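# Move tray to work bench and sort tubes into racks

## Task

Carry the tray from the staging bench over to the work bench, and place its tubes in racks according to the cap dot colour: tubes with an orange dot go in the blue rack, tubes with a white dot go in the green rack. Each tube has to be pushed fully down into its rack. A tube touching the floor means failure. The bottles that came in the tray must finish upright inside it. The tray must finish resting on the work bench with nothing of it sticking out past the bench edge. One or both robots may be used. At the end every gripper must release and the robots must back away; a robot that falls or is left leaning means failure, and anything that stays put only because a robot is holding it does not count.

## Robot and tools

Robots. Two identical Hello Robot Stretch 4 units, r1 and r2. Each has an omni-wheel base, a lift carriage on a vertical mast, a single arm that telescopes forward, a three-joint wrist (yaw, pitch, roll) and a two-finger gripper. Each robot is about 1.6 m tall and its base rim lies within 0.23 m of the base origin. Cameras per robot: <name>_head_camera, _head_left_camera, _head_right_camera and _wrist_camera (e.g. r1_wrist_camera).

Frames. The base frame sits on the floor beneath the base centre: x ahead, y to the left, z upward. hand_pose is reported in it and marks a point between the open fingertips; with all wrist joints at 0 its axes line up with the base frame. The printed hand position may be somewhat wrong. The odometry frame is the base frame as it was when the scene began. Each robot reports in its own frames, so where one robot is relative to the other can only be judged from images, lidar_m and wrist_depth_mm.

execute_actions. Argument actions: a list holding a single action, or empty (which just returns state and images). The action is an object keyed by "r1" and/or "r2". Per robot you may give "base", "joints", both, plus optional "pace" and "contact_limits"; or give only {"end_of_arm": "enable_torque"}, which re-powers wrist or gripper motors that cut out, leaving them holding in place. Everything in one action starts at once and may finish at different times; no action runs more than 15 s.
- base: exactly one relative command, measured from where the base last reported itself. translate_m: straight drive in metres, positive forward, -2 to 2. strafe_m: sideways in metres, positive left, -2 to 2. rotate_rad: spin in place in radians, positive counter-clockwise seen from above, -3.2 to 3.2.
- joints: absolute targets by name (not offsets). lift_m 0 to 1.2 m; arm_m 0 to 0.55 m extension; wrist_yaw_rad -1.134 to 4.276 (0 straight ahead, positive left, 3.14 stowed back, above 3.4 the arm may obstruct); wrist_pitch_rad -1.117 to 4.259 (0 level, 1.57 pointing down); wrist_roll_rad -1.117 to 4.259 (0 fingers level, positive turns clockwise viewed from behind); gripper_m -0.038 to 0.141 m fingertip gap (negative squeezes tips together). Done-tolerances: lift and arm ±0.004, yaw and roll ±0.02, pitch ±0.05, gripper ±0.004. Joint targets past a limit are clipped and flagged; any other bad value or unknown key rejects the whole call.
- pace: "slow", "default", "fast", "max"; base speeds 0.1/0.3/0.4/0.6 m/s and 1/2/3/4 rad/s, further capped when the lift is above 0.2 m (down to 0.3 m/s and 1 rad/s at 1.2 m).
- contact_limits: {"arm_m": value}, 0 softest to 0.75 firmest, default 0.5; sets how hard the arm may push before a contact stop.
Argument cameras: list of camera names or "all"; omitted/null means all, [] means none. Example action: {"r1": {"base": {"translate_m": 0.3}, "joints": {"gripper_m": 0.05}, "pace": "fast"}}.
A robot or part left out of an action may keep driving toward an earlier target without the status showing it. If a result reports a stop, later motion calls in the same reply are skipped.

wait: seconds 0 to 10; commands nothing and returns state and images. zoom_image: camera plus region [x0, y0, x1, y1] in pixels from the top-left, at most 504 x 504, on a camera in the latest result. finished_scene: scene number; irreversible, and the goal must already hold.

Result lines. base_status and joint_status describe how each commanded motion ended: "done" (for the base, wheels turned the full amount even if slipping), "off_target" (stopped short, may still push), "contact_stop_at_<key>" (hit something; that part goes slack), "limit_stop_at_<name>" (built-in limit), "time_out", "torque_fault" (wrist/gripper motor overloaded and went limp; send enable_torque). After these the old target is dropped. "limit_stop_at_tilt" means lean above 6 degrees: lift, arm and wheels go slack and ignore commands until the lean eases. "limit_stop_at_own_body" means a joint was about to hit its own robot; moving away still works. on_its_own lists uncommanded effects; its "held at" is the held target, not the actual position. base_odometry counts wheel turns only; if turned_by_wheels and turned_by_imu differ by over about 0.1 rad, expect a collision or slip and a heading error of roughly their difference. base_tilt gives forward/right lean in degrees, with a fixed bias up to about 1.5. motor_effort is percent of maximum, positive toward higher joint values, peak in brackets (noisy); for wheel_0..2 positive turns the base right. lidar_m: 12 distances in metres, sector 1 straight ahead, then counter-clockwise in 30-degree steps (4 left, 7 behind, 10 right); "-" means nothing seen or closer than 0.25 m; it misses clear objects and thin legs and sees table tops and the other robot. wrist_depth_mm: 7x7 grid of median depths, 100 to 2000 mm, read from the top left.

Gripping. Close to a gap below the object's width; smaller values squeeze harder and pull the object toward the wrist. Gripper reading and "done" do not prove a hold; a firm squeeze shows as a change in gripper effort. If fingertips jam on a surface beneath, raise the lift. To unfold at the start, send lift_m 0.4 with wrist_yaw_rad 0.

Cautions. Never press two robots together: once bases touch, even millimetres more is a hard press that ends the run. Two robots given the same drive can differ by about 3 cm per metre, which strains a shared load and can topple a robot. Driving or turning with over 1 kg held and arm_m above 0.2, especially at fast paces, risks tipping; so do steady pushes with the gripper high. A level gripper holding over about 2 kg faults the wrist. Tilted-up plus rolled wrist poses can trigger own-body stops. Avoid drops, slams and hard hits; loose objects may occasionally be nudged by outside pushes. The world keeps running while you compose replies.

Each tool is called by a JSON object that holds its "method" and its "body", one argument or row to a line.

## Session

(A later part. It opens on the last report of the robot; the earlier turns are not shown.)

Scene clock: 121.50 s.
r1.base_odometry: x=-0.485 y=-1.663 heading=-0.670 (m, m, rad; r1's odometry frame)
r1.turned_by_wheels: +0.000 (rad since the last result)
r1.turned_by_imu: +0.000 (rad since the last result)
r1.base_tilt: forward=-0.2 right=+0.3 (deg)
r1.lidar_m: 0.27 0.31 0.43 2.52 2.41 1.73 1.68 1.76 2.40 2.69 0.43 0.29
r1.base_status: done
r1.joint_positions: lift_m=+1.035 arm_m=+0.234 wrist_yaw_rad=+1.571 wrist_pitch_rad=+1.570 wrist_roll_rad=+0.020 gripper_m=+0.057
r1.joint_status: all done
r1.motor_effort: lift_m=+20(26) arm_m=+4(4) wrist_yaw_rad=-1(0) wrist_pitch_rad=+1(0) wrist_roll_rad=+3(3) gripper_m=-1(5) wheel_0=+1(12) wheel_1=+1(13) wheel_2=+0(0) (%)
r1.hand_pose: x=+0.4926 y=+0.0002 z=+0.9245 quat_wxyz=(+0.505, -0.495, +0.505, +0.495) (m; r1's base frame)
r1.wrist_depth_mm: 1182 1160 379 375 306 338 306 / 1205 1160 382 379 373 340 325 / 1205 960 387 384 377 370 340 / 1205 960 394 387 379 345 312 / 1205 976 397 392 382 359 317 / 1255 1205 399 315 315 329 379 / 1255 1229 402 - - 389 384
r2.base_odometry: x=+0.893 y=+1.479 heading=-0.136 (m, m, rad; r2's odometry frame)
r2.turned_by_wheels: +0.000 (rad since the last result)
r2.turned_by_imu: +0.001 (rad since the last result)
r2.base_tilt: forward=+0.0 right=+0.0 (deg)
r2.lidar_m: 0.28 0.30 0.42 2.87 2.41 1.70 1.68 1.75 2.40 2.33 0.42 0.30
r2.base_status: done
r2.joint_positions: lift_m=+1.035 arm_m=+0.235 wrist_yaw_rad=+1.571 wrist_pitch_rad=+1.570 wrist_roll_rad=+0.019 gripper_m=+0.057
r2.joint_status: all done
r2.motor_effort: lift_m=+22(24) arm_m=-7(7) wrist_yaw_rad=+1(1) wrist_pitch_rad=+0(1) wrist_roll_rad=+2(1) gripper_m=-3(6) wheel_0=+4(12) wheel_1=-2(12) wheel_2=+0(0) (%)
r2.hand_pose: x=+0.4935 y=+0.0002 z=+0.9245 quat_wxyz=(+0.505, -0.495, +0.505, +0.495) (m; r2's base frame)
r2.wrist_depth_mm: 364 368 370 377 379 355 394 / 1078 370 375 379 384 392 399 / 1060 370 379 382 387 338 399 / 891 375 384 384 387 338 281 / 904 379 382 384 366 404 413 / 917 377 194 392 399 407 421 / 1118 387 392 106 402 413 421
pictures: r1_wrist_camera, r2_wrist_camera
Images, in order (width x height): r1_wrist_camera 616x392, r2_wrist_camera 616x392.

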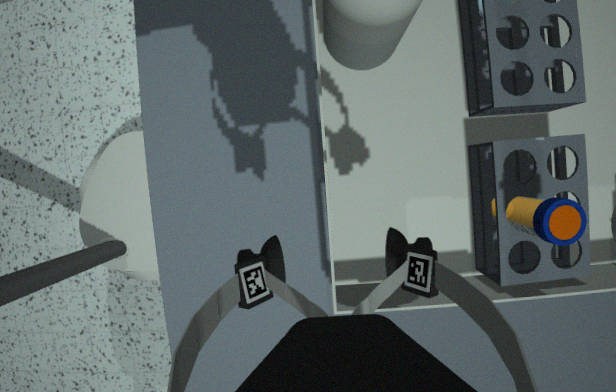

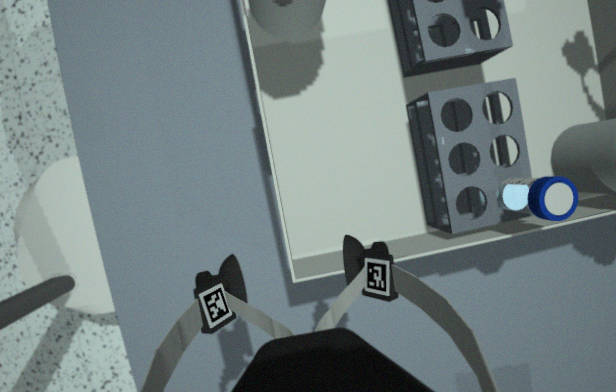

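{"method": "execute_actions", "body": {
  "actions": [
    {"r1": {"joints":{"arm_m":0.401,"wrist_roll_rad":1.57},"pace":"fast"}, "r2":{"joints":{"arm_m":0.443,"wrist_roll_rad":1.57},"pace":"fast"}}
  ],
  "cameras": ["r2_wrist_camera","r1_wrist_camera","r1_head_left_camera"]
}}

Scene clock: 126.70 s.
r1.base_odometry: x=-0.485 y=-1.663 heading=-0.670 (m, m, rad; r1's odometry frame)
r1.turned_by_wheels: +0.000 (rad since the last result)
r1.turned_by_imu: +0.001 (rad since the last result)
r1.base_tilt: forward=-0.2 right=+0.3 (deg)
r1.lidar_m: 0.28 0.29 0.41 2.53 2.40 1.74 1.69 1.79 2.42 2.69 0.41 0.32
r1.base_status: not commanded
r1.joint_positions: lift_m=+1.035 arm_m=+0.400 wrist_yaw_rad=+1.571 wrist_pitch_rad=+1.570 wrist_roll_rad=+1.569 gripper_m=+0.057
r1.joint_status: all done
r1.motor_effort: lift_m=+20(20) arm_m=+5(6) wrist_yaw_rad=-1(1) wrist_pitch_rad=+0(0) wrist_roll_rad=+3(6) gripper_m=-1(1) wheel_0=+1(1) wheel_1=+1(1) wheel_2=+0(0) (%)
r1.hand_pose: x=+0.6584 y=+0.0003 z=+0.9245 quat_wxyz=(+0.707, +0.000, +0.707, +0.001) (m; r1's base frame)
r1.wrist_depth_mm: 343 368 377 270 246 366 362 / 389 382 379 375 373 370 366 / 394 389 384 379 377 377 370 / 399 330 334 325 349 377 375 / 276 334 366 266 325 382 379 / 329 389 392 392 340 384 384 / 415 301 402 - - 392 389
r2.base_odometry: x=+0.893 y=+1.479 heading=-0.136 (m, m, rad; r2's odometry frame)
r2.turned_by_wheels: +0.000 (rad since the last result)
r2.turned_by_imu: +0.001 (rad since the last result)
r2.base_tilt: forward=+0.0 right=+0.0 (deg)
r2.lidar_m: 0.28 0.30 0.41 2.86 2.38 1.71 1.68 1.73 2.40 2.35 0.43 0.31
r2.base_status: not commanded
r2.joint_positions: lift_m=+1.035 arm_m=+0.442 wrist_yaw_rad=+1.571 wrist_pitch_rad=+1.570 wrist_roll_rad=+1.569 gripper_m=+0.057
r2.joint_status: all done
r2.motor_effort: lift_m=+22(22) arm_m=+7(9) wrist_yaw_rad=+1(1) wrist_pitch_rad=+0(1) wrist_roll_rad=+1(6) gripper_m=+1(2) wheel_0=+5(4) wheel_1=-3(3) wheel_2=+0(0) (%)
r2.hand_pose: x=+0.7001 y=+0.0003 z=+0.9245 quat_wxyz=(+0.707, +0.000, +0.707, +0.001) (m; r2's base frame)
r2.wrist_depth_mm: 357 366 370 377 389 394 399 / 353 362 233 379 389 392 404 / 364 370 373 382 394 402 402 / 366 370 377 384 397 402 413 / 364 345 325 267 399 407 415 / 236 324 195 330 397 410 421 / 347 379 389 106 404 415 421
pictures: r1_head_left_camera, r1_wrist_camera, r2_wrist_camera
Images, in order (width x height): r1_head_left_camera 420x672, r1_wrist_camera 616x392, r2_wrist_camera 616x392.

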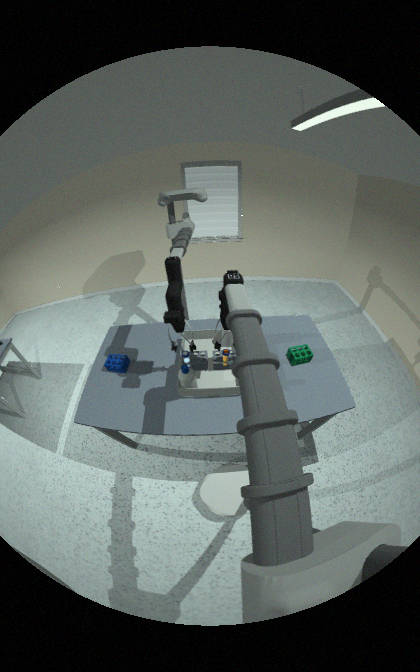

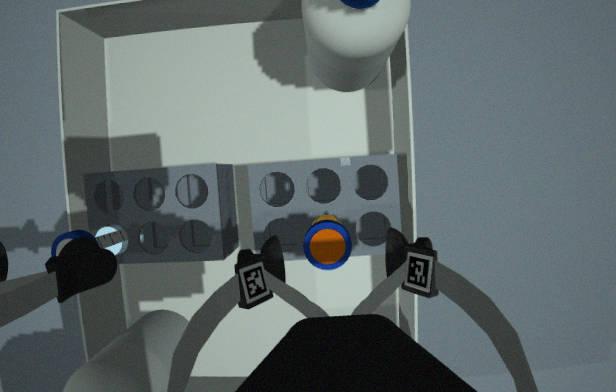

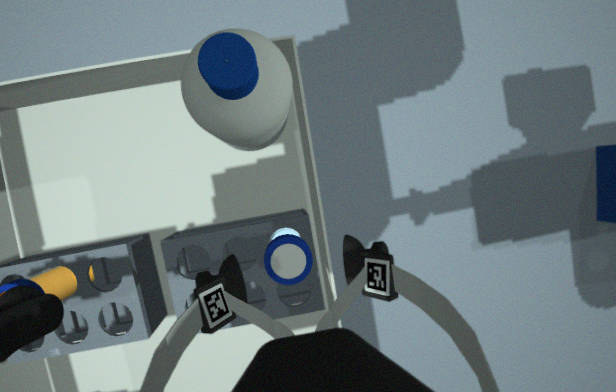

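{"method": "execute_actions", "body": {
  "actions": [
    {"r1": {"base":{"strafe_m":0.005},"joints":{"arm_m":0.393,"lift_m":0.98}}, "r2":{"base":{"strafe_m":0.004},"joints":{"arm_m":0.436,"lift_m":0.978}}}
  ],
  "cameras": ["r2_wrist_camera","r1_wrist_camera"]
}}

Scene clock: 132.87 s.
r1.base_odometry: x=-0.482 y=-1.659 heading=-0.670 (m, m, rad; r1's odometry frame)
r1.turned_by_wheels: +0.000 (rad since the last result)
r1.turned_by_imu: +0.001 (rad since the last result)
r1.base_tilt: forward=-0.2 right=+0.3 (deg)
r1.lidar_m: 0.28 0.30 0.42 2.53 2.42 1.76 1.69 1.77 2.42 2.71 0.43 0.31
r1.base_status: done
r1.joint_positions: lift_m=+0.980 arm_m=+0.394 wrist_yaw_rad=+1.571 wrist_pitch_rad=+1.570 wrist_roll_rad=+1.569 gripper_m=+0.057
r1.joint_status: all done
r1.motor_effort: lift_m=+13(20) arm_m=-5(4) wrist_yaw_rad=-1(1) wrist_pitch_rad=+0(0) wrist_roll_rad=+3(3) gripper_m=-3(2) wheel_0=+2(10) wheel_1=-3(10) wheel_2=+0(1) (%)
r1.hand_pose: x=+0.6523 y=+0.0002 z=+0.8701 quat_wxyz=(+0.707, +0.000, +0.707, +0.001) (m; r1's base frame)
r1.wrist_depth_mm: 301 327 324 319 243 314 310 / 300 329 325 322 319 319 314 / 300 332 329 324 319 322 319 / 279 277 283 271 266 324 320 / 208 278 304 211 216 327 325 / 303 345 340 334 272 329 329 / 298 291 343 - - 334 332
r2.base_odometry: x=+0.894 y=+1.483 heading=-0.136 (m, m, rad; r2's odometry frame)
r2.turned_by_wheels: +0.000 (rad since the last result)
r2.turned_by_imu: +0.001 (rad since the last result)
r2.base_tilt: forward=+0.0 right=-0.1 (deg)
r2.lidar_m: 0.28 0.31 0.41 2.86 2.42 1.71 1.67 1.73 2.40 2.32 0.42 0.32
r2.base_status: done
r2.joint_positions: lift_m=+0.978 arm_m=+0.437 wrist_yaw_rad=+1.571 wrist_pitch_rad=+1.570 wrist_roll_rad=+1.569 gripper_m=+0.057
r2.joint_status: all done
r2.motor_effort: lift_m=+14(22) arm_m=-7(7) wrist_yaw_rad=+2(2) wrist_pitch_rad=+0(0) wrist_roll_rad=+1(2) gripper_m=-4(2) wheel_0=+2(9) wheel_1=-1(4) wheel_2=+0(0) (%)
r2.hand_pose: x=+0.6956 y=+0.0002 z=+0.8681 quat_wxyz=(+0.707, +0.000, +0.707, +0.001) (m; r2's base frame)
r2.wrist_depth_mm: 285 263 144 271 329 334 342 / 303 310 181 293 332 340 345 / 309 315 317 325 334 343 345 / 312 315 322 327 338 345 349 / 310 291 268 227 340 347 353 / 209 266 195 210 340 349 357 / 263 276 329 106 347 355 359
pictures: r1_wrist_camera, r2_wrist_camera
Images, in order (width x height): r1_wrist_camera 616x392, r2_wrist_camera 616x392.

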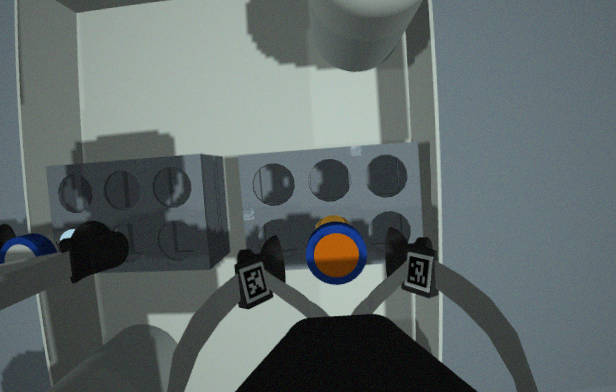

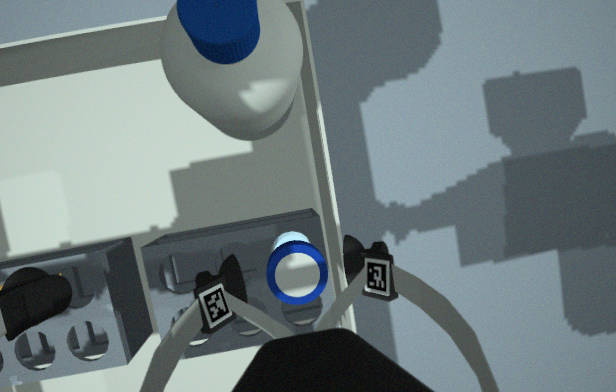

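{"method": "execute_actions", "body": {
  "actions": [
    {"r1": {"joints":{"gripper_m":0.005}}, "r2":{"joints":{"gripper_m":0.005}}}
  ],
  "cameras": ["r2_wrist_camera","r1_wrist_camera"]
}}

{"method": "execute_actions", "body": {
  "actions": [
    {"r1": {"joints":{"lift_m":1.07},"pace":"fast"}, "r2":{"joints":{"lift_m":1.07},"pace":"fast"}}
  ],
  "cameras": ["r2_wrist_camera","r1_wrist_camera"]
}}

{"method": "zoom_image", "body": {
  "camera": "r1_wrist_camera",
  "region": [230, 120, 430, 320]
}}

{"method": "zoom_image", "body": {
  "camera": "r2_wrist_camera",
  "region": [160, 150, 360, 350]
}}

Scene clock: 139.33 s.
r1.base_odometry: x=-0.482 y=-1.659 heading=-0.670 (m, m, rad; r1's odometry frame)
r1.turned_by_wheels: +0.000 (rad since the last result)
r1.turned_by_imu: +0.001 (rad since the last result)
r1.base_tilt: forward=-0.2 right=+0.3 (deg)
r1.lidar_m: 0.27 0.30 0.42 2.52 2.41 1.76 1.70 1.76 2.42 2.70 0.43 0.31
r1.base_status: not commanded
r1.joint_positions: lift_m=+0.980 arm_m=+0.394 wrist_yaw_rad=+1.571 wrist_pitch_rad=+1.570 wrist_roll_rad=+1.569 gripper_m=+0.005
r1.joint_status: all done
r1.motor_effort: lift_m=+14(13) arm_m=-5(5) wrist_yaw_rad=-1(1) wrist_pitch_rad=+1(1) wrist_roll_rad=+3(3) gripper_m=-18(14) wheel_0=+2(2) wheel_1=-3(3) wheel_2=+0(0) (%)
r1.hand_pose: x=+0.6523 y=+0.0002 z=+0.8701 quat_wxyz=(+0.707, +0.000, +0.707, +0.001) (m; r1's base frame)
r1.wrist_depth_mm: 300 325 324 317 244 314 310 / 301 329 325 324 319 317 315 / 300 330 327 324 320 320 319 / 278 277 282 270 266 325 322 / 210 279 307 200 210 327 327 / 301 343 183 202 272 166 330 / 300 285 345 - - 336 332
r2.base_odometry: x=+0.894 y=+1.483 heading=-0.136 (m, m, rad; r2's odometry frame)
r2.turned_by_wheels: +0.000 (rad since the last result)
r2.turned_by_imu: +0.001 (rad since the last result)
r2.base_tilt: forward=-0.1 right=+0.0 (deg)
r2.lidar_m: 0.29 0.30 0.41 2.88 2.39 1.71 1.66 1.75 2.40 2.34 0.42 0.30
r2.base_status: not commanded
r2.joint_positions: lift_m=+0.978 arm_m=+0.437 wrist_yaw_rad=+1.571 wrist_pitch_rad=+1.570 wrist_roll_rad=+1.569 gripper_m=+0.005
r2.joint_status: all done
r2.motor_effort: lift_m=+14(14) arm_m=-7(7) wrist_yaw_rad=+2(2) wrist_pitch_rad=+0(0) wrist_roll_rad=+2(1) gripper_m=-16(15) wheel_0=+2(1) wheel_1=-1(2) wheel_2=+0(0) (%)
r2.hand_pose: x=+0.6955 y=+0.0002 z=+0.8681 quat_wxyz=(+0.707, +0.000, +0.707, +0.001) (m; r2's base frame)
r2.wrist_depth_mm: 282 263 144 271 329 338 343 / 307 310 180 296 334 340 343 / 307 312 319 325 336 342 349 / 310 317 322 325 338 345 349 / 310 293 266 216 336 347 353 / 258 267 186 207 342 349 355 / 260 263 329 106 349 355 364
pictures: r1_wrist_camera, r2_wrist_camera
Images, in order (width x height): r1_wrist_camera 616x392, r2_wrist_camera 616x392.

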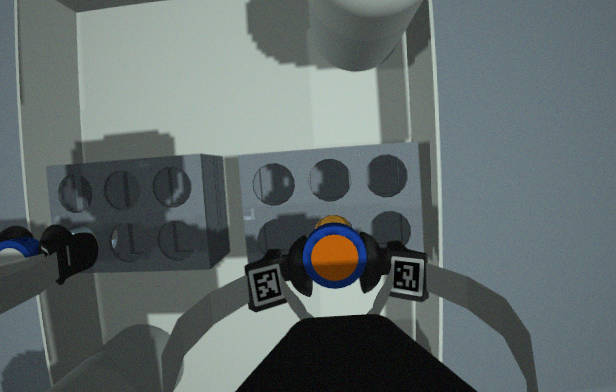

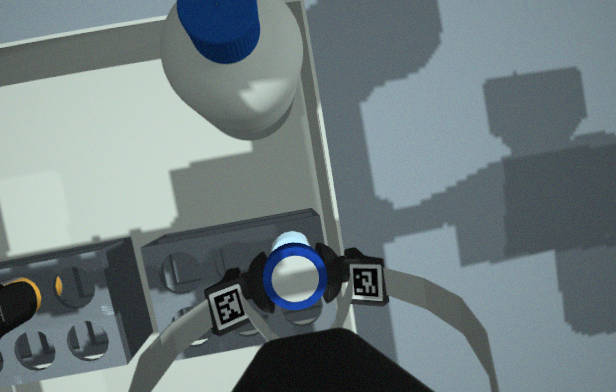

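Scene clock: 140.47 s.
r1.base_odometry: x=-0.482 y=-1.659 heading=-0.670 (m, m, rad; r1's odometry frame)
r1.turned_by_wheels: +0.000 (rad since the last result)
r1.turned_by_imu: +0.000 (rad since the last result)
r1.base_tilt: forward=-0.1 right=+0.4 (deg)
r1.lidar_m: 0.28 0.29 0.45 2.50 2.42 1.76 1.68 1.76 2.39 2.70 0.44 0.29
r1.base_status: not commanded
r1.joint_positions: lift_m=+1.070 arm_m=+0.394 wrist_yaw_rad=+1.571 wrist_pitch_rad=+1.570 wrist_roll_rad=+1.569 gripper_m=+0.005
r1.joint_status: all done
r1.motor_effort: lift_m=+22(23) arm_m=-5(5) wrist_yaw_rad=-1(1) wrist_pitch_rad=+0(1) wrist_roll_rad=+3(3) gripper_m=-15(17) wheel_0=+2(2) wheel_1=-3(3) wheel_2=+0(0) (%)
r1.hand_pose: x=+0.6523 y=+0.0002 z=+0.9594 quat_wxyz=(+0.707, +0.000, +0.707, +0.001) (m; r1's base frame)
r1.wrist_depth_mm: 421 379 410 379 276 399 394 / 424 418 415 410 404 404 399 / 430 421 418 413 410 407 407 / 436 370 399 362 394 413 410 / 208 392 427 200 210 418 413 / 445 410 183 202 364 167 415 / 452 298 418 - - 427 424
r2.base_odometry: x=+0.894 y=+1.483 heading=-0.136 (m, m, rad; r2's odometry frame)
r2.turned_by_wheels: +0.000 (rad since the last result)
r2.turned_by_imu: +0.000 (rad since the last result)
r2.base_tilt: forward=+0.0 right=-0.1 (deg)
r2.lidar_m: 0.28 0.30 0.41 2.87 2.40 1.72 1.67 1.78 2.38 2.33 0.44 0.30
r2.base_status: not commanded
r2.joint_positions: lift_m=+1.070 arm_m=+0.437 wrist_yaw_rad=+1.571 wrist_pitch_rad=+1.570 wrist_roll_rad=+1.569 gripper_m=+0.005
r2.joint_status: all done
r2.motor_effort: lift_m=+23(23) arm_m=-7(7) wrist_yaw_rad=+2(2) wrist_pitch_rad=+0(0) wrist_roll_rad=+0(1) gripper_m=-18(13) wheel_0=+2(2) wheel_1=-1(1) wheel_2=+0(0) (%)
r2.hand_pose: x=+0.6955 y=+0.0002 z=+0.9594 quat_wxyz=(+0.707, +0.000, +0.707, +0.001) (m; r2's base frame)
r2.wrist_depth_mm: 389 392 404 410 424 427 439 / 389 397 268 418 424 430 436 / 392 399 404 418 427 436 445 / 394 404 413 418 433 445 445 / 362 379 355 218 436 445 455 / 345 375 187 207 436 449 455 / 387 410 421 106 445 449 462
pictures: r1_wrist_camera, r2_wrist_camera
Images, in order (width x height): r1_wrist_camera 616x392, r2_wrist_camera 616x392.

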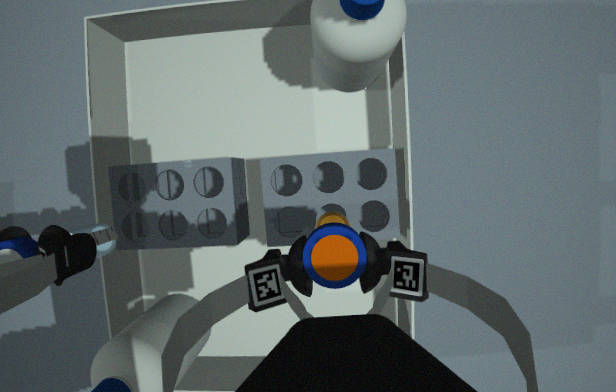

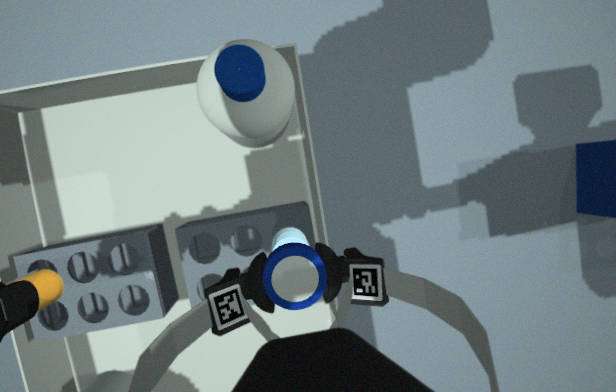

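Region (230, 120, 430, 320) of r1_wrist_camera's 616x392 image, scaled by 2.520.

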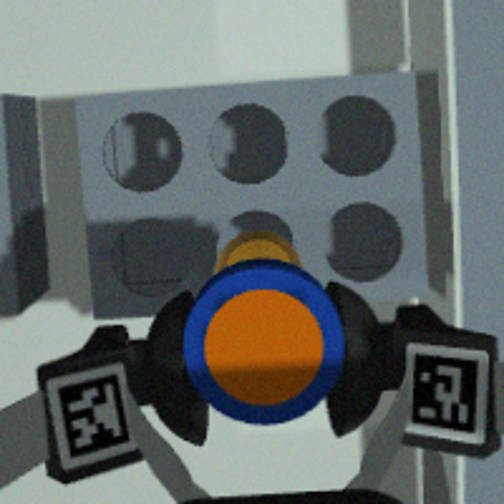

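Region (160, 150, 360, 350) of r2_wrist_camera's 616x392 image, scaled by 2.520.

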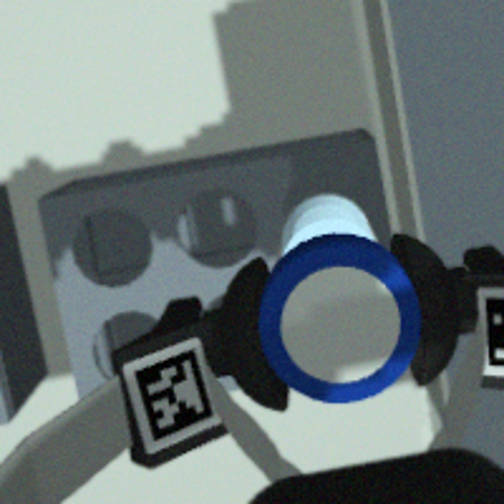

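{"method": "execute_actions", "body": {
  "actions": [
    {"r1": {"joints":{"arm_m":0.17},"pace":"max"}, "r2":{"joints":{"arm_m":0.39},"pace":"max"}}
  ],
  "cameras": ["r1_head_left_camera","r1_wrist_camera"]
}}

Scene clock: 153.60 s.
r1.base_odometry: x=-0.482 y=-1.659 heading=-0.670 (m, m, rad; r1's odometry frame)
r1.turned_by_wheels: +0.000 (rad since the last result)
r1.turned_by_imu: +0.001 (rad since the last result)
r1.base_tilt: forward=-0.2 right=+0.3 (deg)
r1.lidar_m: 0.27 0.29 0.42 2.53 2.40 1.72 1.68 1.77 2.42 2.69 0.42 0.30
r1.base_status: not commanded
r1.joint_positions: lift_m=+1.070 arm_m=+0.171 wrist_yaw_rad=+1.571 wrist_pitch_rad=+1.570 wrist_roll_rad=+1.569 gripper_m=+0.005
r1.joint_status: all done
r1.motor_effort: lift_m=+22(22) arm_m=-5(6) wrist_yaw_rad=-1(1) wrist_pitch_rad=+1(1) wrist_roll_rad=+3(3) gripper_m=-14(16) wheel_0=+2(2) wheel_1=-3(3) wheel_2=+0(0) (%)
r1.hand_pose: x=+0.4292 y=+0.0002 z=+0.9594 quat_wxyz=(+0.707, +0.000, +0.707, +0.001) (m; r1's base frame)
r1.wrist_depth_mm: 421 384 410 404 402 399 397 / 427 366 415 410 404 404 402 / 433 298 421 415 413 410 407 / 436 433 430 421 418 413 407 / 442 439 430 200 209 418 415 / 449 442 183 202 427 166 421 / 1281 1281 1255 - - 1229 1205
r2.base_odometry: x=+0.894 y=+1.483 heading=-0.136 (m, m, rad; r2's odometry frame)
r2.turned_by_wheels: +0.000 (rad since the last result)
r2.turned_by_imu: +0.001 (rad since the last result)
r2.base_tilt: forward=+0.0 right=+0.0 (deg)
r2.lidar_m: 0.27 0.29 0.42 2.87 2.42 1.72 1.67 1.75 2.41 2.36 0.44 0.30
r2.base_status: not commanded
r2.joint_positions: lift_m=+1.070 arm_m=+0.391 wrist_yaw_rad=+1.571 wrist_pitch_rad=+1.570 wrist_roll_rad=+1.569 gripper_m=+0.005
r2.joint_status: all done
r2.motor_effort: lift_m=+23(23) arm_m=-7(9) wrist_yaw_rad=+2(2) wrist_pitch_rad=+0(0) wrist_roll_rad=+2(2) gripper_m=-17(17) wheel_0=+1(1) wheel_1=-2(2) wheel_2=+0(0) (%)
r2.hand_pose: x=+0.6496 y=+0.0002 z=+0.9594 quat_wxyz=(+0.707, +0.000, +0.707, +0.001) (m; r2's base frame)
r2.wrist_depth_mm: 362 366 266 407 424 427 436 / 389 397 402 418 427 433 442 / 397 402 407 415 424 433 442 / 394 392 355 415 430 442 449 / 342 373 382 218 436 449 455 / 379 413 187 207 439 445 455 / 353 355 427 106 442 452 462
pictures: r1_head_left_camera, r1_wrist_camera
Images, in order (width x height): r1_head_left_camera 420x672, r1_wrist_camera 616x392.

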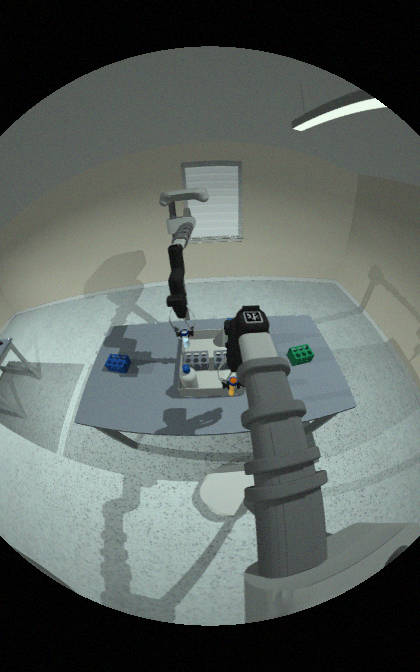

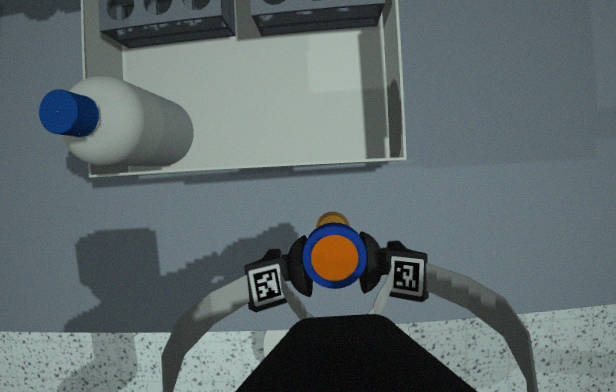

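{"method": "execute_actions", "body": {
  "actions": [
    {"r1": {"base":{"strafe_m":0.555},"pace":"max"}, "r2":{"base":{"strafe_m":0.62},"pace":"max"}}
  ],
  "cameras": ["r2_wrist_camera","r1_wrist_camera"]
}}

Scene clock: 159.83 s.
r1.base_odometry: x=-0.137 y=-1.224 heading=-0.670 (m, m, rad; r1's odometry frame)
r1.turned_by_wheels: +0.000 (rad since the last result)
r1.turned_by_imu: +0.002 (rad since the last result)
r1.base_tilt: forward=-0.1 right=+0.4 (deg)
r1.lidar_m: 0.28 0.29 2.03 1.99 2.41 1.77 1.68 1.77 2.41 1.18 0.42 0.30
r1.base_status: done
r1.joint_positions: lift_m=+1.070 arm_m=+0.171 wrist_yaw_rad=+1.571 wrist_pitch_rad=+1.570 wrist_roll_rad=+1.569 gripper_m=+0.005
r1.joint_status: not commanded
r1.motor_effort: lift_m=+21(21) arm_m=-5(5) wrist_yaw_rad=-1(0) wrist_pitch_rad=+1(1) wrist_roll_rad=+2(3) gripper_m=-16(13) wheel_0=+0(9) wheel_1=-1(12) wheel_2=+0(0) (%)
r1.hand_pose: x=+0.4292 y=+0.0002 z=+0.9594 quat_wxyz=(+0.707, +0.000, +0.707, +0.001) (m; r1's base frame)
r1.wrist_depth_mm: 1182 418 413 404 407 402 397 / 1205 421 418 415 410 407 402 / 1229 427 421 418 413 410 404 / 1229 433 427 421 418 413 410 / 1255 439 433 200 210 415 415 / 1255 442 183 201 424 167 421 / 1281 1255 1255 - - 1205 1205
r2.base_odometry: x=+0.978 y=+2.097 heading=-0.136 (m, m, rad; r2's odometry frame)
r2.turned_by_wheels: +0.000 (rad since the last result)
r2.turned_by_imu: +0.001 (rad since the last result)
r2.base_tilt: forward=+0.0 right=+0.0 (deg)
r2.lidar_m: 0.27 0.30 2.34 2.24 2.34 1.75 1.68 1.73 2.41 1.22 0.43 0.30
r2.base_status: done
r2.joint_positions: lift_m=+1.070 arm_m=+0.391 wrist_yaw_rad=+1.571 wrist_pitch_rad=+1.570 wrist_roll_rad=+1.569 gripper_m=+0.005
r2.joint_status: not commanded
r2.motor_effort: lift_m=+23(23) arm_m=-7(7) wrist_yaw_rad=+2(2) wrist_pitch_rad=+0(1) wrist_roll_rad=+3(1) gripper_m=-18(15) wheel_0=-5(15) wheel_1=+2(17) wheel_2=+0(1) (%)
r2.hand_pose: x=+0.6496 y=+0.0002 z=+0.9594 quat_wxyz=(+0.707, +0.000, +0.707, +0.001) (m; r2's base frame)
r2.wrist_depth_mm: 389 402 407 413 418 430 430 / 394 397 407 418 427 433 436 / 397 402 413 418 430 436 445 / 402 407 407 394 430 442 442 / 402 410 413 218 436 442 452 / 1118 413 187 206 439 449 459 / 1138 415 424 106 442 452 462
pictures: r1_wrist_camera, r2_wrist_camera
Images, in order (width x height): r1_wrist_camera 616x392, r2_wrist_camera 616x392.

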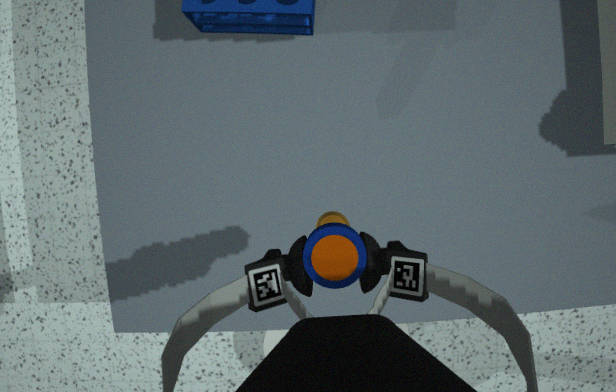

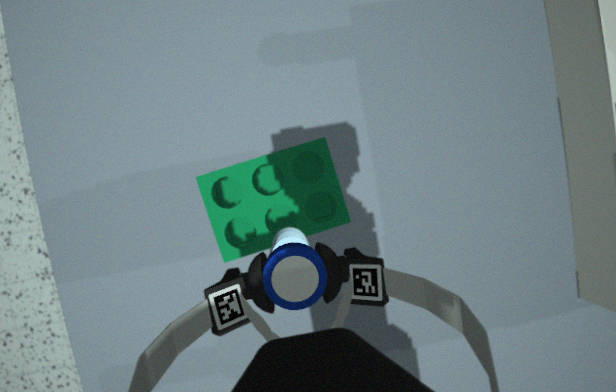

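{"method": "execute_actions", "body": {
  "actions": []
}}

Scene clock: 171.13 s.
r1.base_odometry: x=-0.137 y=-1.224 heading=-0.670 (m, m, rad; r1's odometry frame)
r1.turned_by_wheels: +0.000 (rad since the last result)
r1.turned_by_imu: +0.001 (rad since the last result)
r1.base_tilt: forward=-0.2 right=+0.3 (deg)
r1.lidar_m: 0.28 0.31 2.03 1.97 2.40 1.76 1.69 1.75 2.42 1.18 0.44 0.31
r1.base_status: done
r1.joint_positions: lift_m=+1.070 arm_m=+0.171 wrist_yaw_rad=+1.571 wrist_pitch_rad=+1.570 wrist_roll_rad=+1.569 gripper_m=+0.005
r1.joint_status: not commanded
r1.motor_effort: lift_m=+21(21) arm_m=-5(5) wrist_yaw_rad=-1(0) wrist_pitch_rad=+0(1) wrist_roll_rad=+3(3) gripper_m=-15(13) wheel_0=+0(9) wheel_1=-2(12) wheel_2=+0(0) (%)
r1.hand_pose: x=+0.4292 y=+0.0002 z=+0.9594 quat_wxyz=(+0.707, +0.000, +0.707, +0.001) (m; r1's base frame)
r1.wrist_depth_mm: 1205 415 413 407 404 402 394 / 1205 424 418 413 407 404 399 / 1205 427 424 418 410 410 404 / 1229 430 427 424 418 413 410 / 1229 439 433 200 210 418 415 / 1281 445 183 202 424 166 421 / 1281 1281 1255 - - 1205 1205
r2.base_odometry: x=+0.978 y=+2.097 heading=-0.136 (m, m, rad; r2's odometry frame)
r2.turned_by_wheels: +0.000 (rad since the last result)
r2.turned_by_imu: +0.001 (rad since the last result)
r2.base_tilt: forward=+0.0 right=+0.0 (deg)
r2.lidar_m: 0.27 0.29 2.35 2.24 2.32 1.76 1.67 1.73 2.42 1.19 0.43 0.30
r2.base_status: done
r2.joint_positions: lift_m=+1.070 arm_m=+0.391 wrist_yaw_rad=+1.571 wrist_pitch_rad=+1.570 wrist_roll_rad=+1.569 gripper_m=+0.005
r2.joint_status: not commanded
r2.motor_effort: lift_m=+22(23) arm_m=-7(7) wrist_yaw_rad=+2(2) wrist_pitch_rad=+0(1) wrist_roll_rad=+2(1) gripper_m=-16(15) wheel_0=-5(15) wheel_1=+3(17) wheel_2=+0(1) (%)
r2.hand_pose: x=+0.6496 y=+0.0002 z=+0.9594 quat_wxyz=(+0.707, +0.000, +0.707, +0.001) (m; r2's base frame)
r2.wrist_depth_mm: 389 394 404 413 424 427 433 / 389 402 407 415 421 430 442 / 397 404 410 415 430 436 442 / 402 407 410 392 433 439 445 / 402 407 415 217 427 442 452 / 1118 410 187 207 436 445 455 / 1160 415 424 106 445 449 462
pictures: r1_head_camera, r1_head_left_camera, r1_head_right_camera, r1_wrist_camera, r2_head_camera, r2_head_left_camera, r2_head_right_camera, r2_wrist_camera
Images, in order (width x height): r1_head_camera 420x560, r1_head_left_camera 420x672, r1_head_right_camera 420x672, r1_wrist_camera 616x392, r2_head_camera 420x560, r2_head_left_camera 420x672, r2_head_right_camera 420x672, r2_wrist_camera 616x392.

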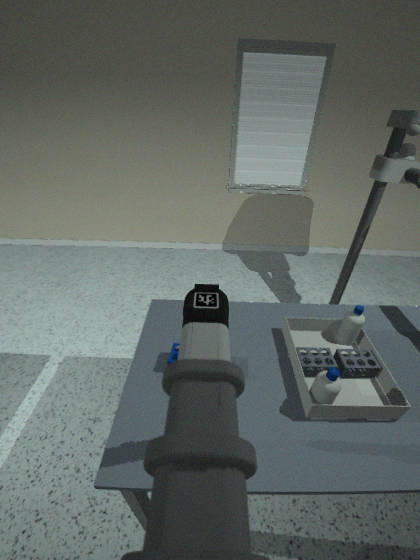

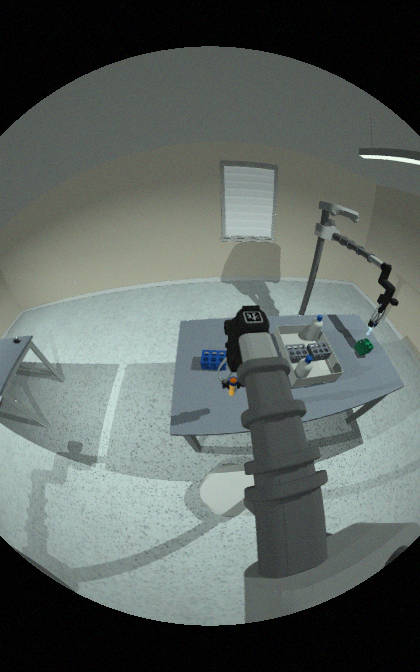

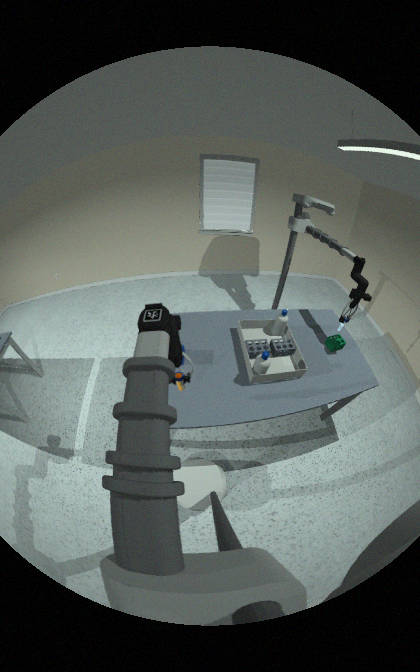

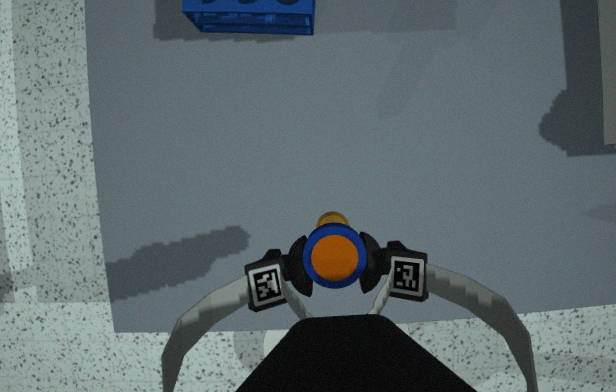

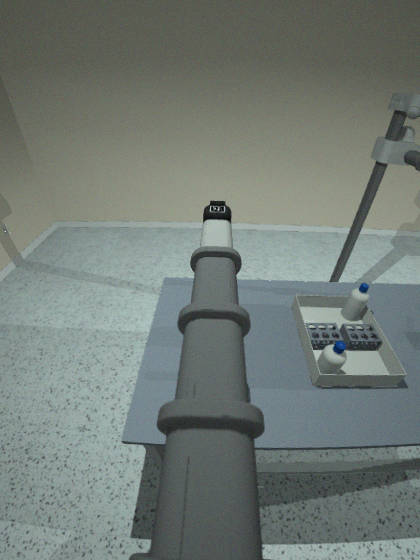

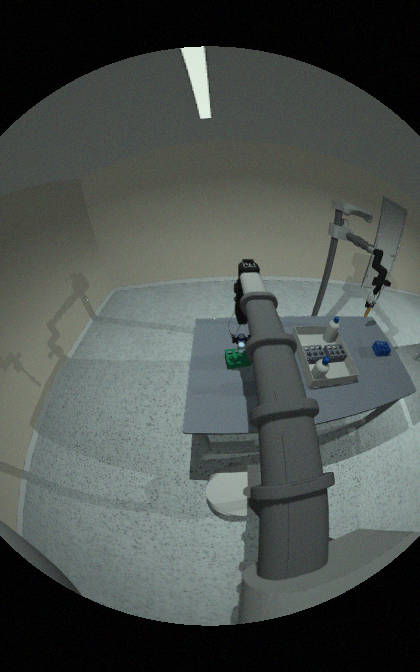

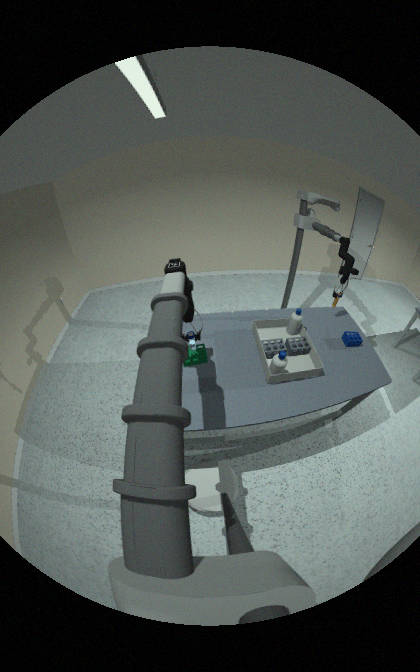

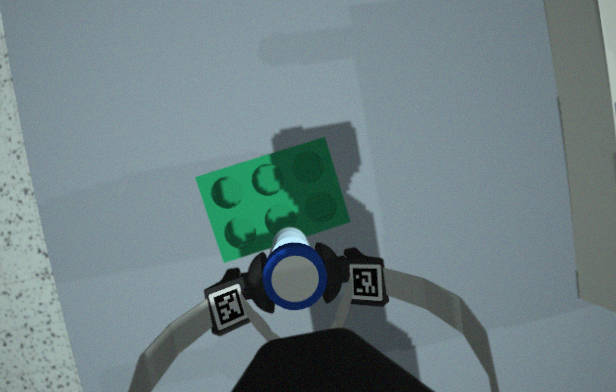

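{"method": "execute_actions", "body": {
  "actions": [
    {"r1":{"base":{"strafe_m":0.024},"joints":{"arm_m":0.397}},"r2":{"base":{"strafe_m":0.003},"joints":{"arm_m":0.407,"lift_m":1.05}}}
  ],
  "cameras": ["r1_wrist_camera","r2_wrist_camera"]
}}

{"method": "zoom_image", "body": {
  "camera": "r1_wrist_camera",
  "region": [200,120,440,300]
}}

{"method": "zoom_image", "body": {
  "camera": "r2_wrist_camera",
  "region": [170,130,410,310]
}}

Scene clock: 179.70 s.
r1.base_odometry: x=-0.122 y=-1.205 heading=-0.671 (m, m, rad; r1's odometry frame)
r1.turned_by_wheels: +0.000 (rad since the last result)
r1.turned_by_imu: +0.001 (rad since the last result)
r1.base_tilt: forward=-0.2 right=+0.4 (deg)
r1.lidar_m: 0.29 0.31 1.99 1.95 2.41 1.75 1.69 1.76 2.42 1.16 0.43 0.31
r1.base_status: done
r1.joint_positions: lift_m=+1.070 arm_m=+0.396 wrist_yaw_rad=+1.571 wrist_pitch_rad=+1.570 wrist_roll_rad=+1.569 gripper_m=+0.005
r1.joint_status: all done
r1.motor_effort: lift_m=+21(21) arm_m=+5(4) wrist_yaw_rad=-1(1) wrist_pitch_rad=+1(1) wrist_roll_rad=+3(3) gripper_m=-14(15) wheel_0=-1(9) wheel_1=+0(13) wheel_2=+0(2) (%)
r1.hand_pose: x=+0.6544 y=+0.0003 z=+0.9594 quat_wxyz=(+0.707, +0.000, +0.707, +0.001) (m; r1's base frame)
r1.wrist_depth_mm: 1205 418 413 407 404 399 397 / 1205 424 415 413 407 407 399 / 1229 430 424 415 413 407 404 / 1255 433 424 366 418 413 407 / 1255 439 433 200 210 415 413 / 1255 445 183 201 424 166 418 / 1281 1281 439 - - 427 421
r2.base_odometry: x=+0.978 y=+2.100 heading=-0.136 (m, m, rad; r2's odometry frame)
r2.turned_by_wheels: +0.000 (rad since the last result)
r2.turned_by_imu: +0.001 (rad since the last result)
r2.base_tilt: forward=+0.0 right=+0.0 (deg)
r2.lidar_m: 0.28 0.27 2.35 2.25 2.33 1.76 1.67 1.73 2.40 1.23 0.43 0.30
r2.base_status: done
r2.joint_positions: lift_m=+1.050 arm_m=+0.406 wrist_yaw_rad=+1.571 wrist_pitch_rad=+1.570 wrist_roll_rad=+1.569 gripper_m=+0.005
r2.joint_status: all done
r2.motor_effort: lift_m=+15(22) arm_m=+7(7) wrist_yaw_rad=+2(1) wrist_pitch_rad=+0(1) wrist_roll_rad=+3(1) gripper_m=-16(16) wheel_0=+1(13) wheel_1=+0(9) wheel_2=+0(0) (%)
r2.hand_pose: x=+0.6641 y=+0.0003 z=+0.9401 quat_wxyz=(+0.707, +0.000, +0.707, +0.001) (m; r2's base frame)
r2.wrist_depth_mm: 373 377 384 392 402 413 415 / 373 379 389 397 404 413 418 / 379 384 392 399 413 418 424 / 382 389 392 345 410 424 430 / 389 394 394 216 415 424 430 / 1098 397 186 206 418 427 436 / 1098 397 407 106 421 433 442
pictures: r1_wrist_camera, r2_wrist_camera
Images, in order (width x height): r1_wrist_camera 616x392, r2_wrist_camera 616x392.

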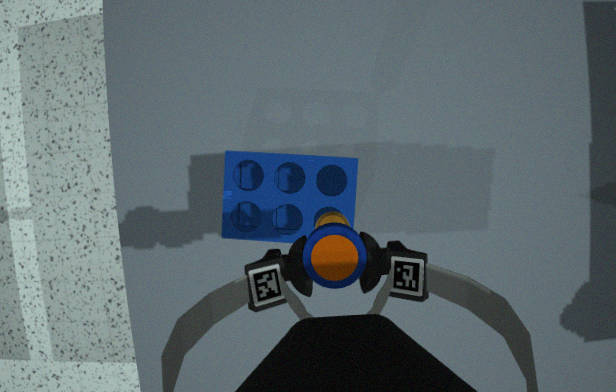

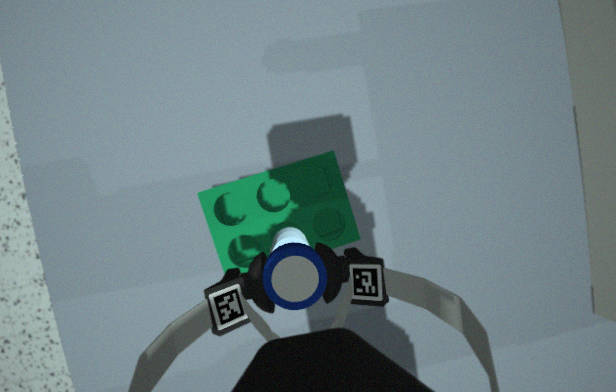

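Region (200, 120, 440, 300) of r1_wrist_camera's 616x392 image, scaled by 2.100; it fills the top 378 rows of this view, and the rest is white.

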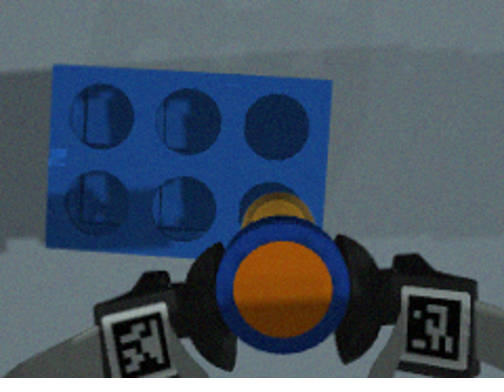

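Region (170, 130, 410, 310) of r2_wrist_camera's 616x392 image, scaled by 2.100; it fills the top 378 rows of this view, and the rest is white.

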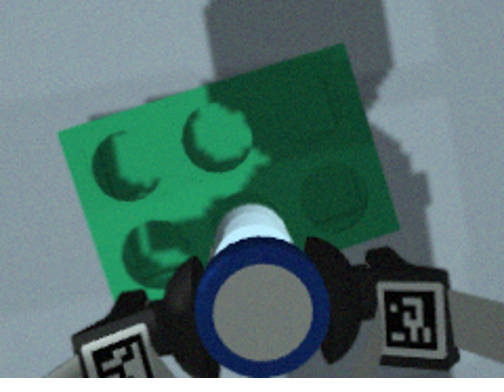

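{"method": "execute_actions", "body": {
  "actions": [
    {"r1":{"base":{"strafe_m":0.003},"joints":{"arm_m":0.392,"lift_m":1.045}},"r2":{"joints":{"lift_m":1.01},"pace":"slow"}}
  ],
  "cameras": ["r1_wrist_camera","r2_wrist_camera"]
}}

{"method": "zoom_image", "body": {
  "camera": "r1_wrist_camera",
  "region": [200,120,440,300]
}}

{"method": "zoom_image", "body": {
  "camera": "r2_wrist_camera",
  "region": [170,130,410,310]
}}

Scene clock: 187.03 s.
r1.base_odometry: x=-0.120 y=-1.203 heading=-0.671 (m, m, rad; r1's odometry frame)
r1.turned_by_wheels: +0.000 (rad since the last result)
r1.turned_by_imu: +0.001 (rad since the last result)
r1.base_tilt: forward=-0.2 right=+0.3 (deg)
r1.lidar_m: 0.28 0.28 2.00 1.96 2.41 1.78 1.69 1.76 2.42 1.17 0.43 0.31
r1.base_status: done
r1.joint_positions: lift_m=+1.045 arm_m=+0.393 wrist_yaw_rad=+1.571 wrist_pitch_rad=+1.570 wrist_roll_rad=+1.569 gripper_m=+0.005
r1.joint_status: all done
r1.motor_effort: lift_m=+14(21) arm_m=-5(9) wrist_yaw_rad=-1(0) wrist_pitch_rad=+1(0) wrist_roll_rad=+3(3) gripper_m=-15(16) wheel_0=+0(8) wheel_1=+0(7) wheel_2=+0(1) (%)
r1.hand_pose: x=+0.6512 y=+0.0003 z=+0.9351 quat_wxyz=(+0.707, +0.000, +0.707, +0.001) (m; r1's base frame)
r1.wrist_depth_mm: 1160 394 389 384 379 377 373 / 1182 397 392 387 384 379 377 / 1182 399 397 392 389 384 379 / 1205 407 397 340 392 387 384 / 1229 410 404 200 210 392 389 / 1255 418 183 202 402 167 394 / 1255 421 415 - - 399 397
r2.base_odometry: x=+0.978 y=+2.100 heading=-0.136 (m, m, rad; r2's odometry frame)
r2.turned_by_wheels: +0.000 (rad since the last result)
r2.turned_by_imu: +0.001 (rad since the last result)
r2.base_tilt: forward=+0.0 right=-0.1 (deg)
r2.lidar_m: 0.28 0.28 2.34 2.24 2.34 1.74 1.67 1.73 2.40 1.22 0.43 0.31
r2.base_status: not commanded
r2.joint_positions: lift_m=+1.010 arm_m=+0.406 wrist_yaw_rad=+1.571 wrist_pitch_rad=+1.570 wrist_roll_rad=+1.569 gripper_m=+0.005
r2.joint_status: all done
r2.motor_effort: lift_m=+14(14) arm_m=+7(7) wrist_yaw_rad=+2(2) wrist_pitch_rad=+0(0) wrist_roll_rad=+1(2) gripper_m=-15(16) wheel_0=+1(2) wheel_1=+1(1) wheel_2=+0(0) (%)
r2.hand_pose: x=+0.6641 y=+0.0003 z=+0.9001 quat_wxyz=(+0.707, +0.000, +0.707, +0.001) (m; r2's base frame)
r2.wrist_depth_mm: 334 340 347 353 359 366 373 / 336 343 349 355 364 370 377 / 338 347 351 357 368 373 382 / 342 349 349 307 373 379 384 / 347 351 329 218 368 379 389 / 349 353 187 206 373 384 392 / 353 355 364 106 384 387 397
pictures: r1_wrist_camera, r2_wrist_camera
Images, in order (width x height): r1_wrist_camera 616x392, r2_wrist_camera 616x392.

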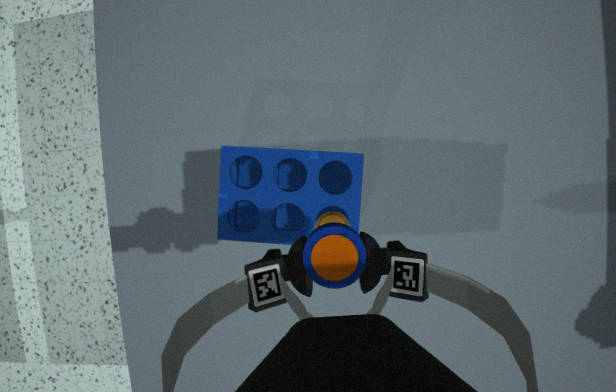

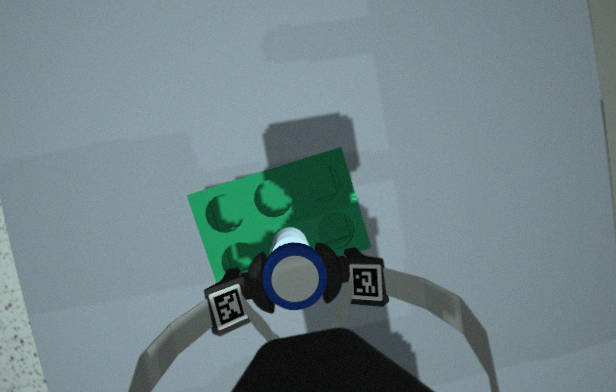

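Region (200, 120, 440, 300) of r1_wrist_camera's 616x392 image, scaled by 2.100; it fills the top 378 rows of this view, and the rest is white.

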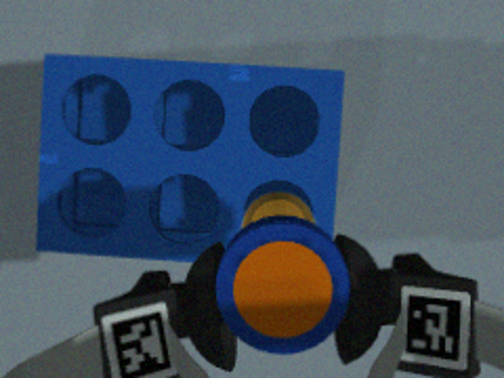

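Region (170, 130, 410, 310) of r2_wrist_camera's 616x392 image, scaled by 2.100; it fills the top 378 rows of this view, and the rest is white.

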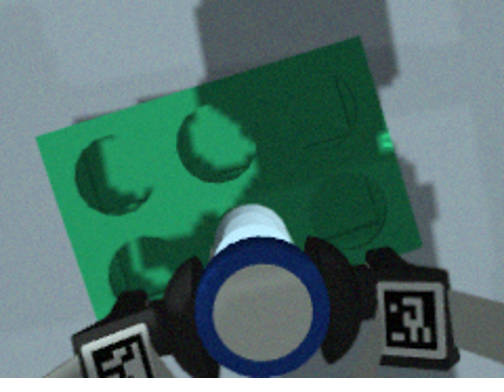

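{"method": "execute_actions", "body": {
  "actions": [
    {"r1":{"joints":{"lift_m":0.978},"pace":"slow"},"r2":{"joints":{"lift_m":0.976},"pace":"slow"}}
  ],
  "cameras": ["r1_wrist_camera","r2_wrist_camera","r1_head_left_camera","r2_head_left_camera"]
}}

Scene clock: 192.27 s.
r1.base_odometry: x=-0.120 y=-1.203 heading=-0.671 (m, m, rad; r1's odometry frame)
r1.turned_by_wheels: +0.000 (rad since the last result)
r1.turned_by_imu: +0.001 (rad since the last result)
r1.base_tilt: forward=-0.2 right=+0.3 (deg)
r1.lidar_m: 0.29 0.31 1.97 1.94 2.43 1.77 1.68 1.77 2.41 1.17 0.43 0.31
r1.base_status: not commanded
r1.joint_positions: lift_m=+0.978 arm_m=+0.393 wrist_yaw_rad=+1.571 wrist_pitch_rad=+1.570 wrist_roll_rad=+1.569 gripper_m=+0.005
r1.joint_status: all done
r1.motor_effort: lift_m=+13(14) arm_m=-5(5) wrist_yaw_rad=-1(1) wrist_pitch_rad=+1(1) wrist_roll_rad=+3(3) gripper_m=-14(14) wheel_0=+0(0) wheel_1=-1(1) wheel_2=+0(0) (%)
r1.hand_pose: x=+0.6512 y=+0.0003 z=+0.8681 quat_wxyz=(+0.707, +0.000, +0.707, +0.001) (m; r1's base frame)
r1.wrist_depth_mm: 329 327 324 319 315 310 307 / 1118 330 325 322 319 315 314 / 1118 334 329 324 322 319 315 / 1138 338 273 271 325 322 319 / 1160 342 304 200 210 325 324 / 1182 345 183 201 332 166 327 / 1182 349 345 - - 334 329
r2.base_odometry: x=+0.978 y=+2.100 heading=-0.136 (m, m, rad; r2's odometry frame)
r2.turned_by_wheels: +0.000 (rad since the last result)
r2.turned_by_imu: +0.001 (rad since the last result)
r2.base_tilt: forward=+0.0 right=+0.0 (deg)
r2.lidar_m: 0.28 0.29 2.33 2.25 2.32 1.76 1.68 1.75 2.42 1.21 0.43 0.29
r2.base_status: not commanded
r2.joint_positions: lift_m=+0.976 arm_m=+0.406 wrist_yaw_rad=+1.571 wrist_pitch_rad=+1.570 wrist_roll_rad=+1.569 gripper_m=+0.005
r2.joint_status: all done
r2.motor_effort: lift_m=+14(14) arm_m=+7(7) wrist_yaw_rad=+2(2) wrist_pitch_rad=+0(0) wrist_roll_rad=+2(2) gripper_m=-15(13) wheel_0=+1(1) wheel_1=+0(0) wheel_2=+0(1) (%)
r2.hand_pose: x=+0.6641 y=+0.0003 z=+0.8661 quat_wxyz=(+0.707, +0.000, +0.707, +0.001) (m; r2's base frame)
r2.wrist_depth_mm: 303 309 317 320 324 334 340 / 304 309 317 324 330 338 343 / 307 314 322 325 332 340 343 / 309 314 298 297 336 343 347 / 315 319 267 218 338 345 351 / 314 320 187 206 338 349 355 / 317 320 329 106 345 353 357
pictures: r1_head_left_camera, r1_wrist_camera, r2_head_left_camera, r2_wrist_camera
Images, in order (width x height): r1_head_left_camera 420x672, r1_wrist_camera 616x392, r2_head_left_camera 420x672, r2_wrist_camera 616x392.

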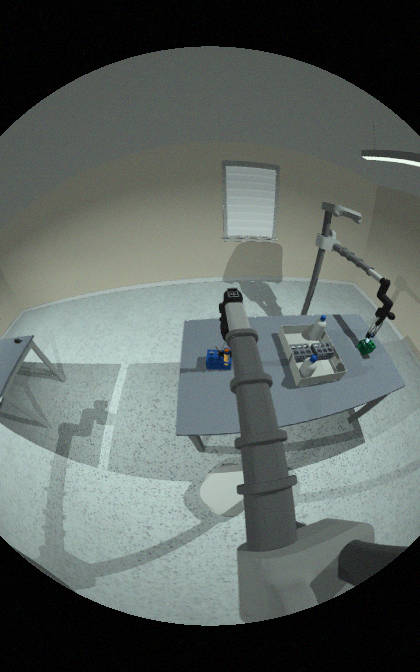

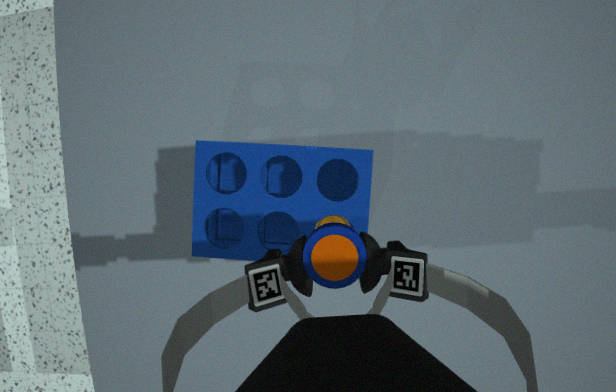

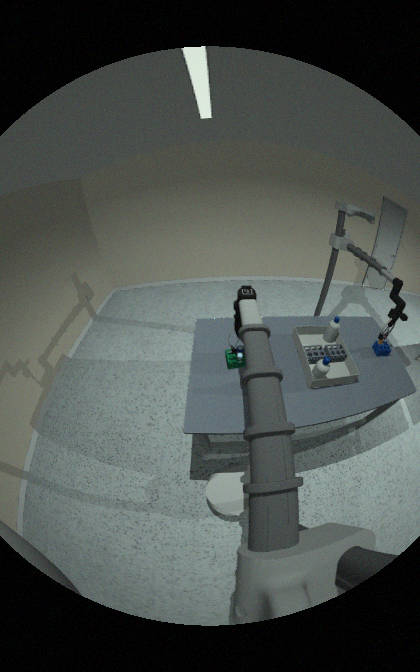

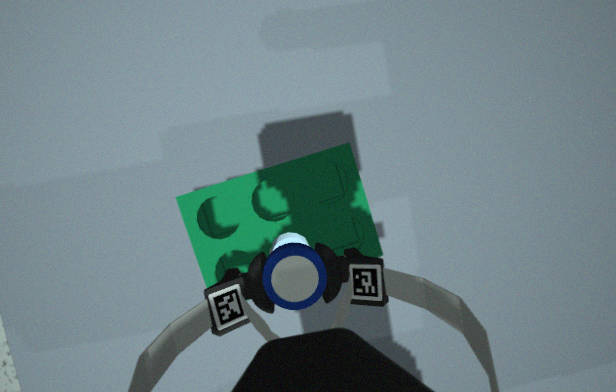

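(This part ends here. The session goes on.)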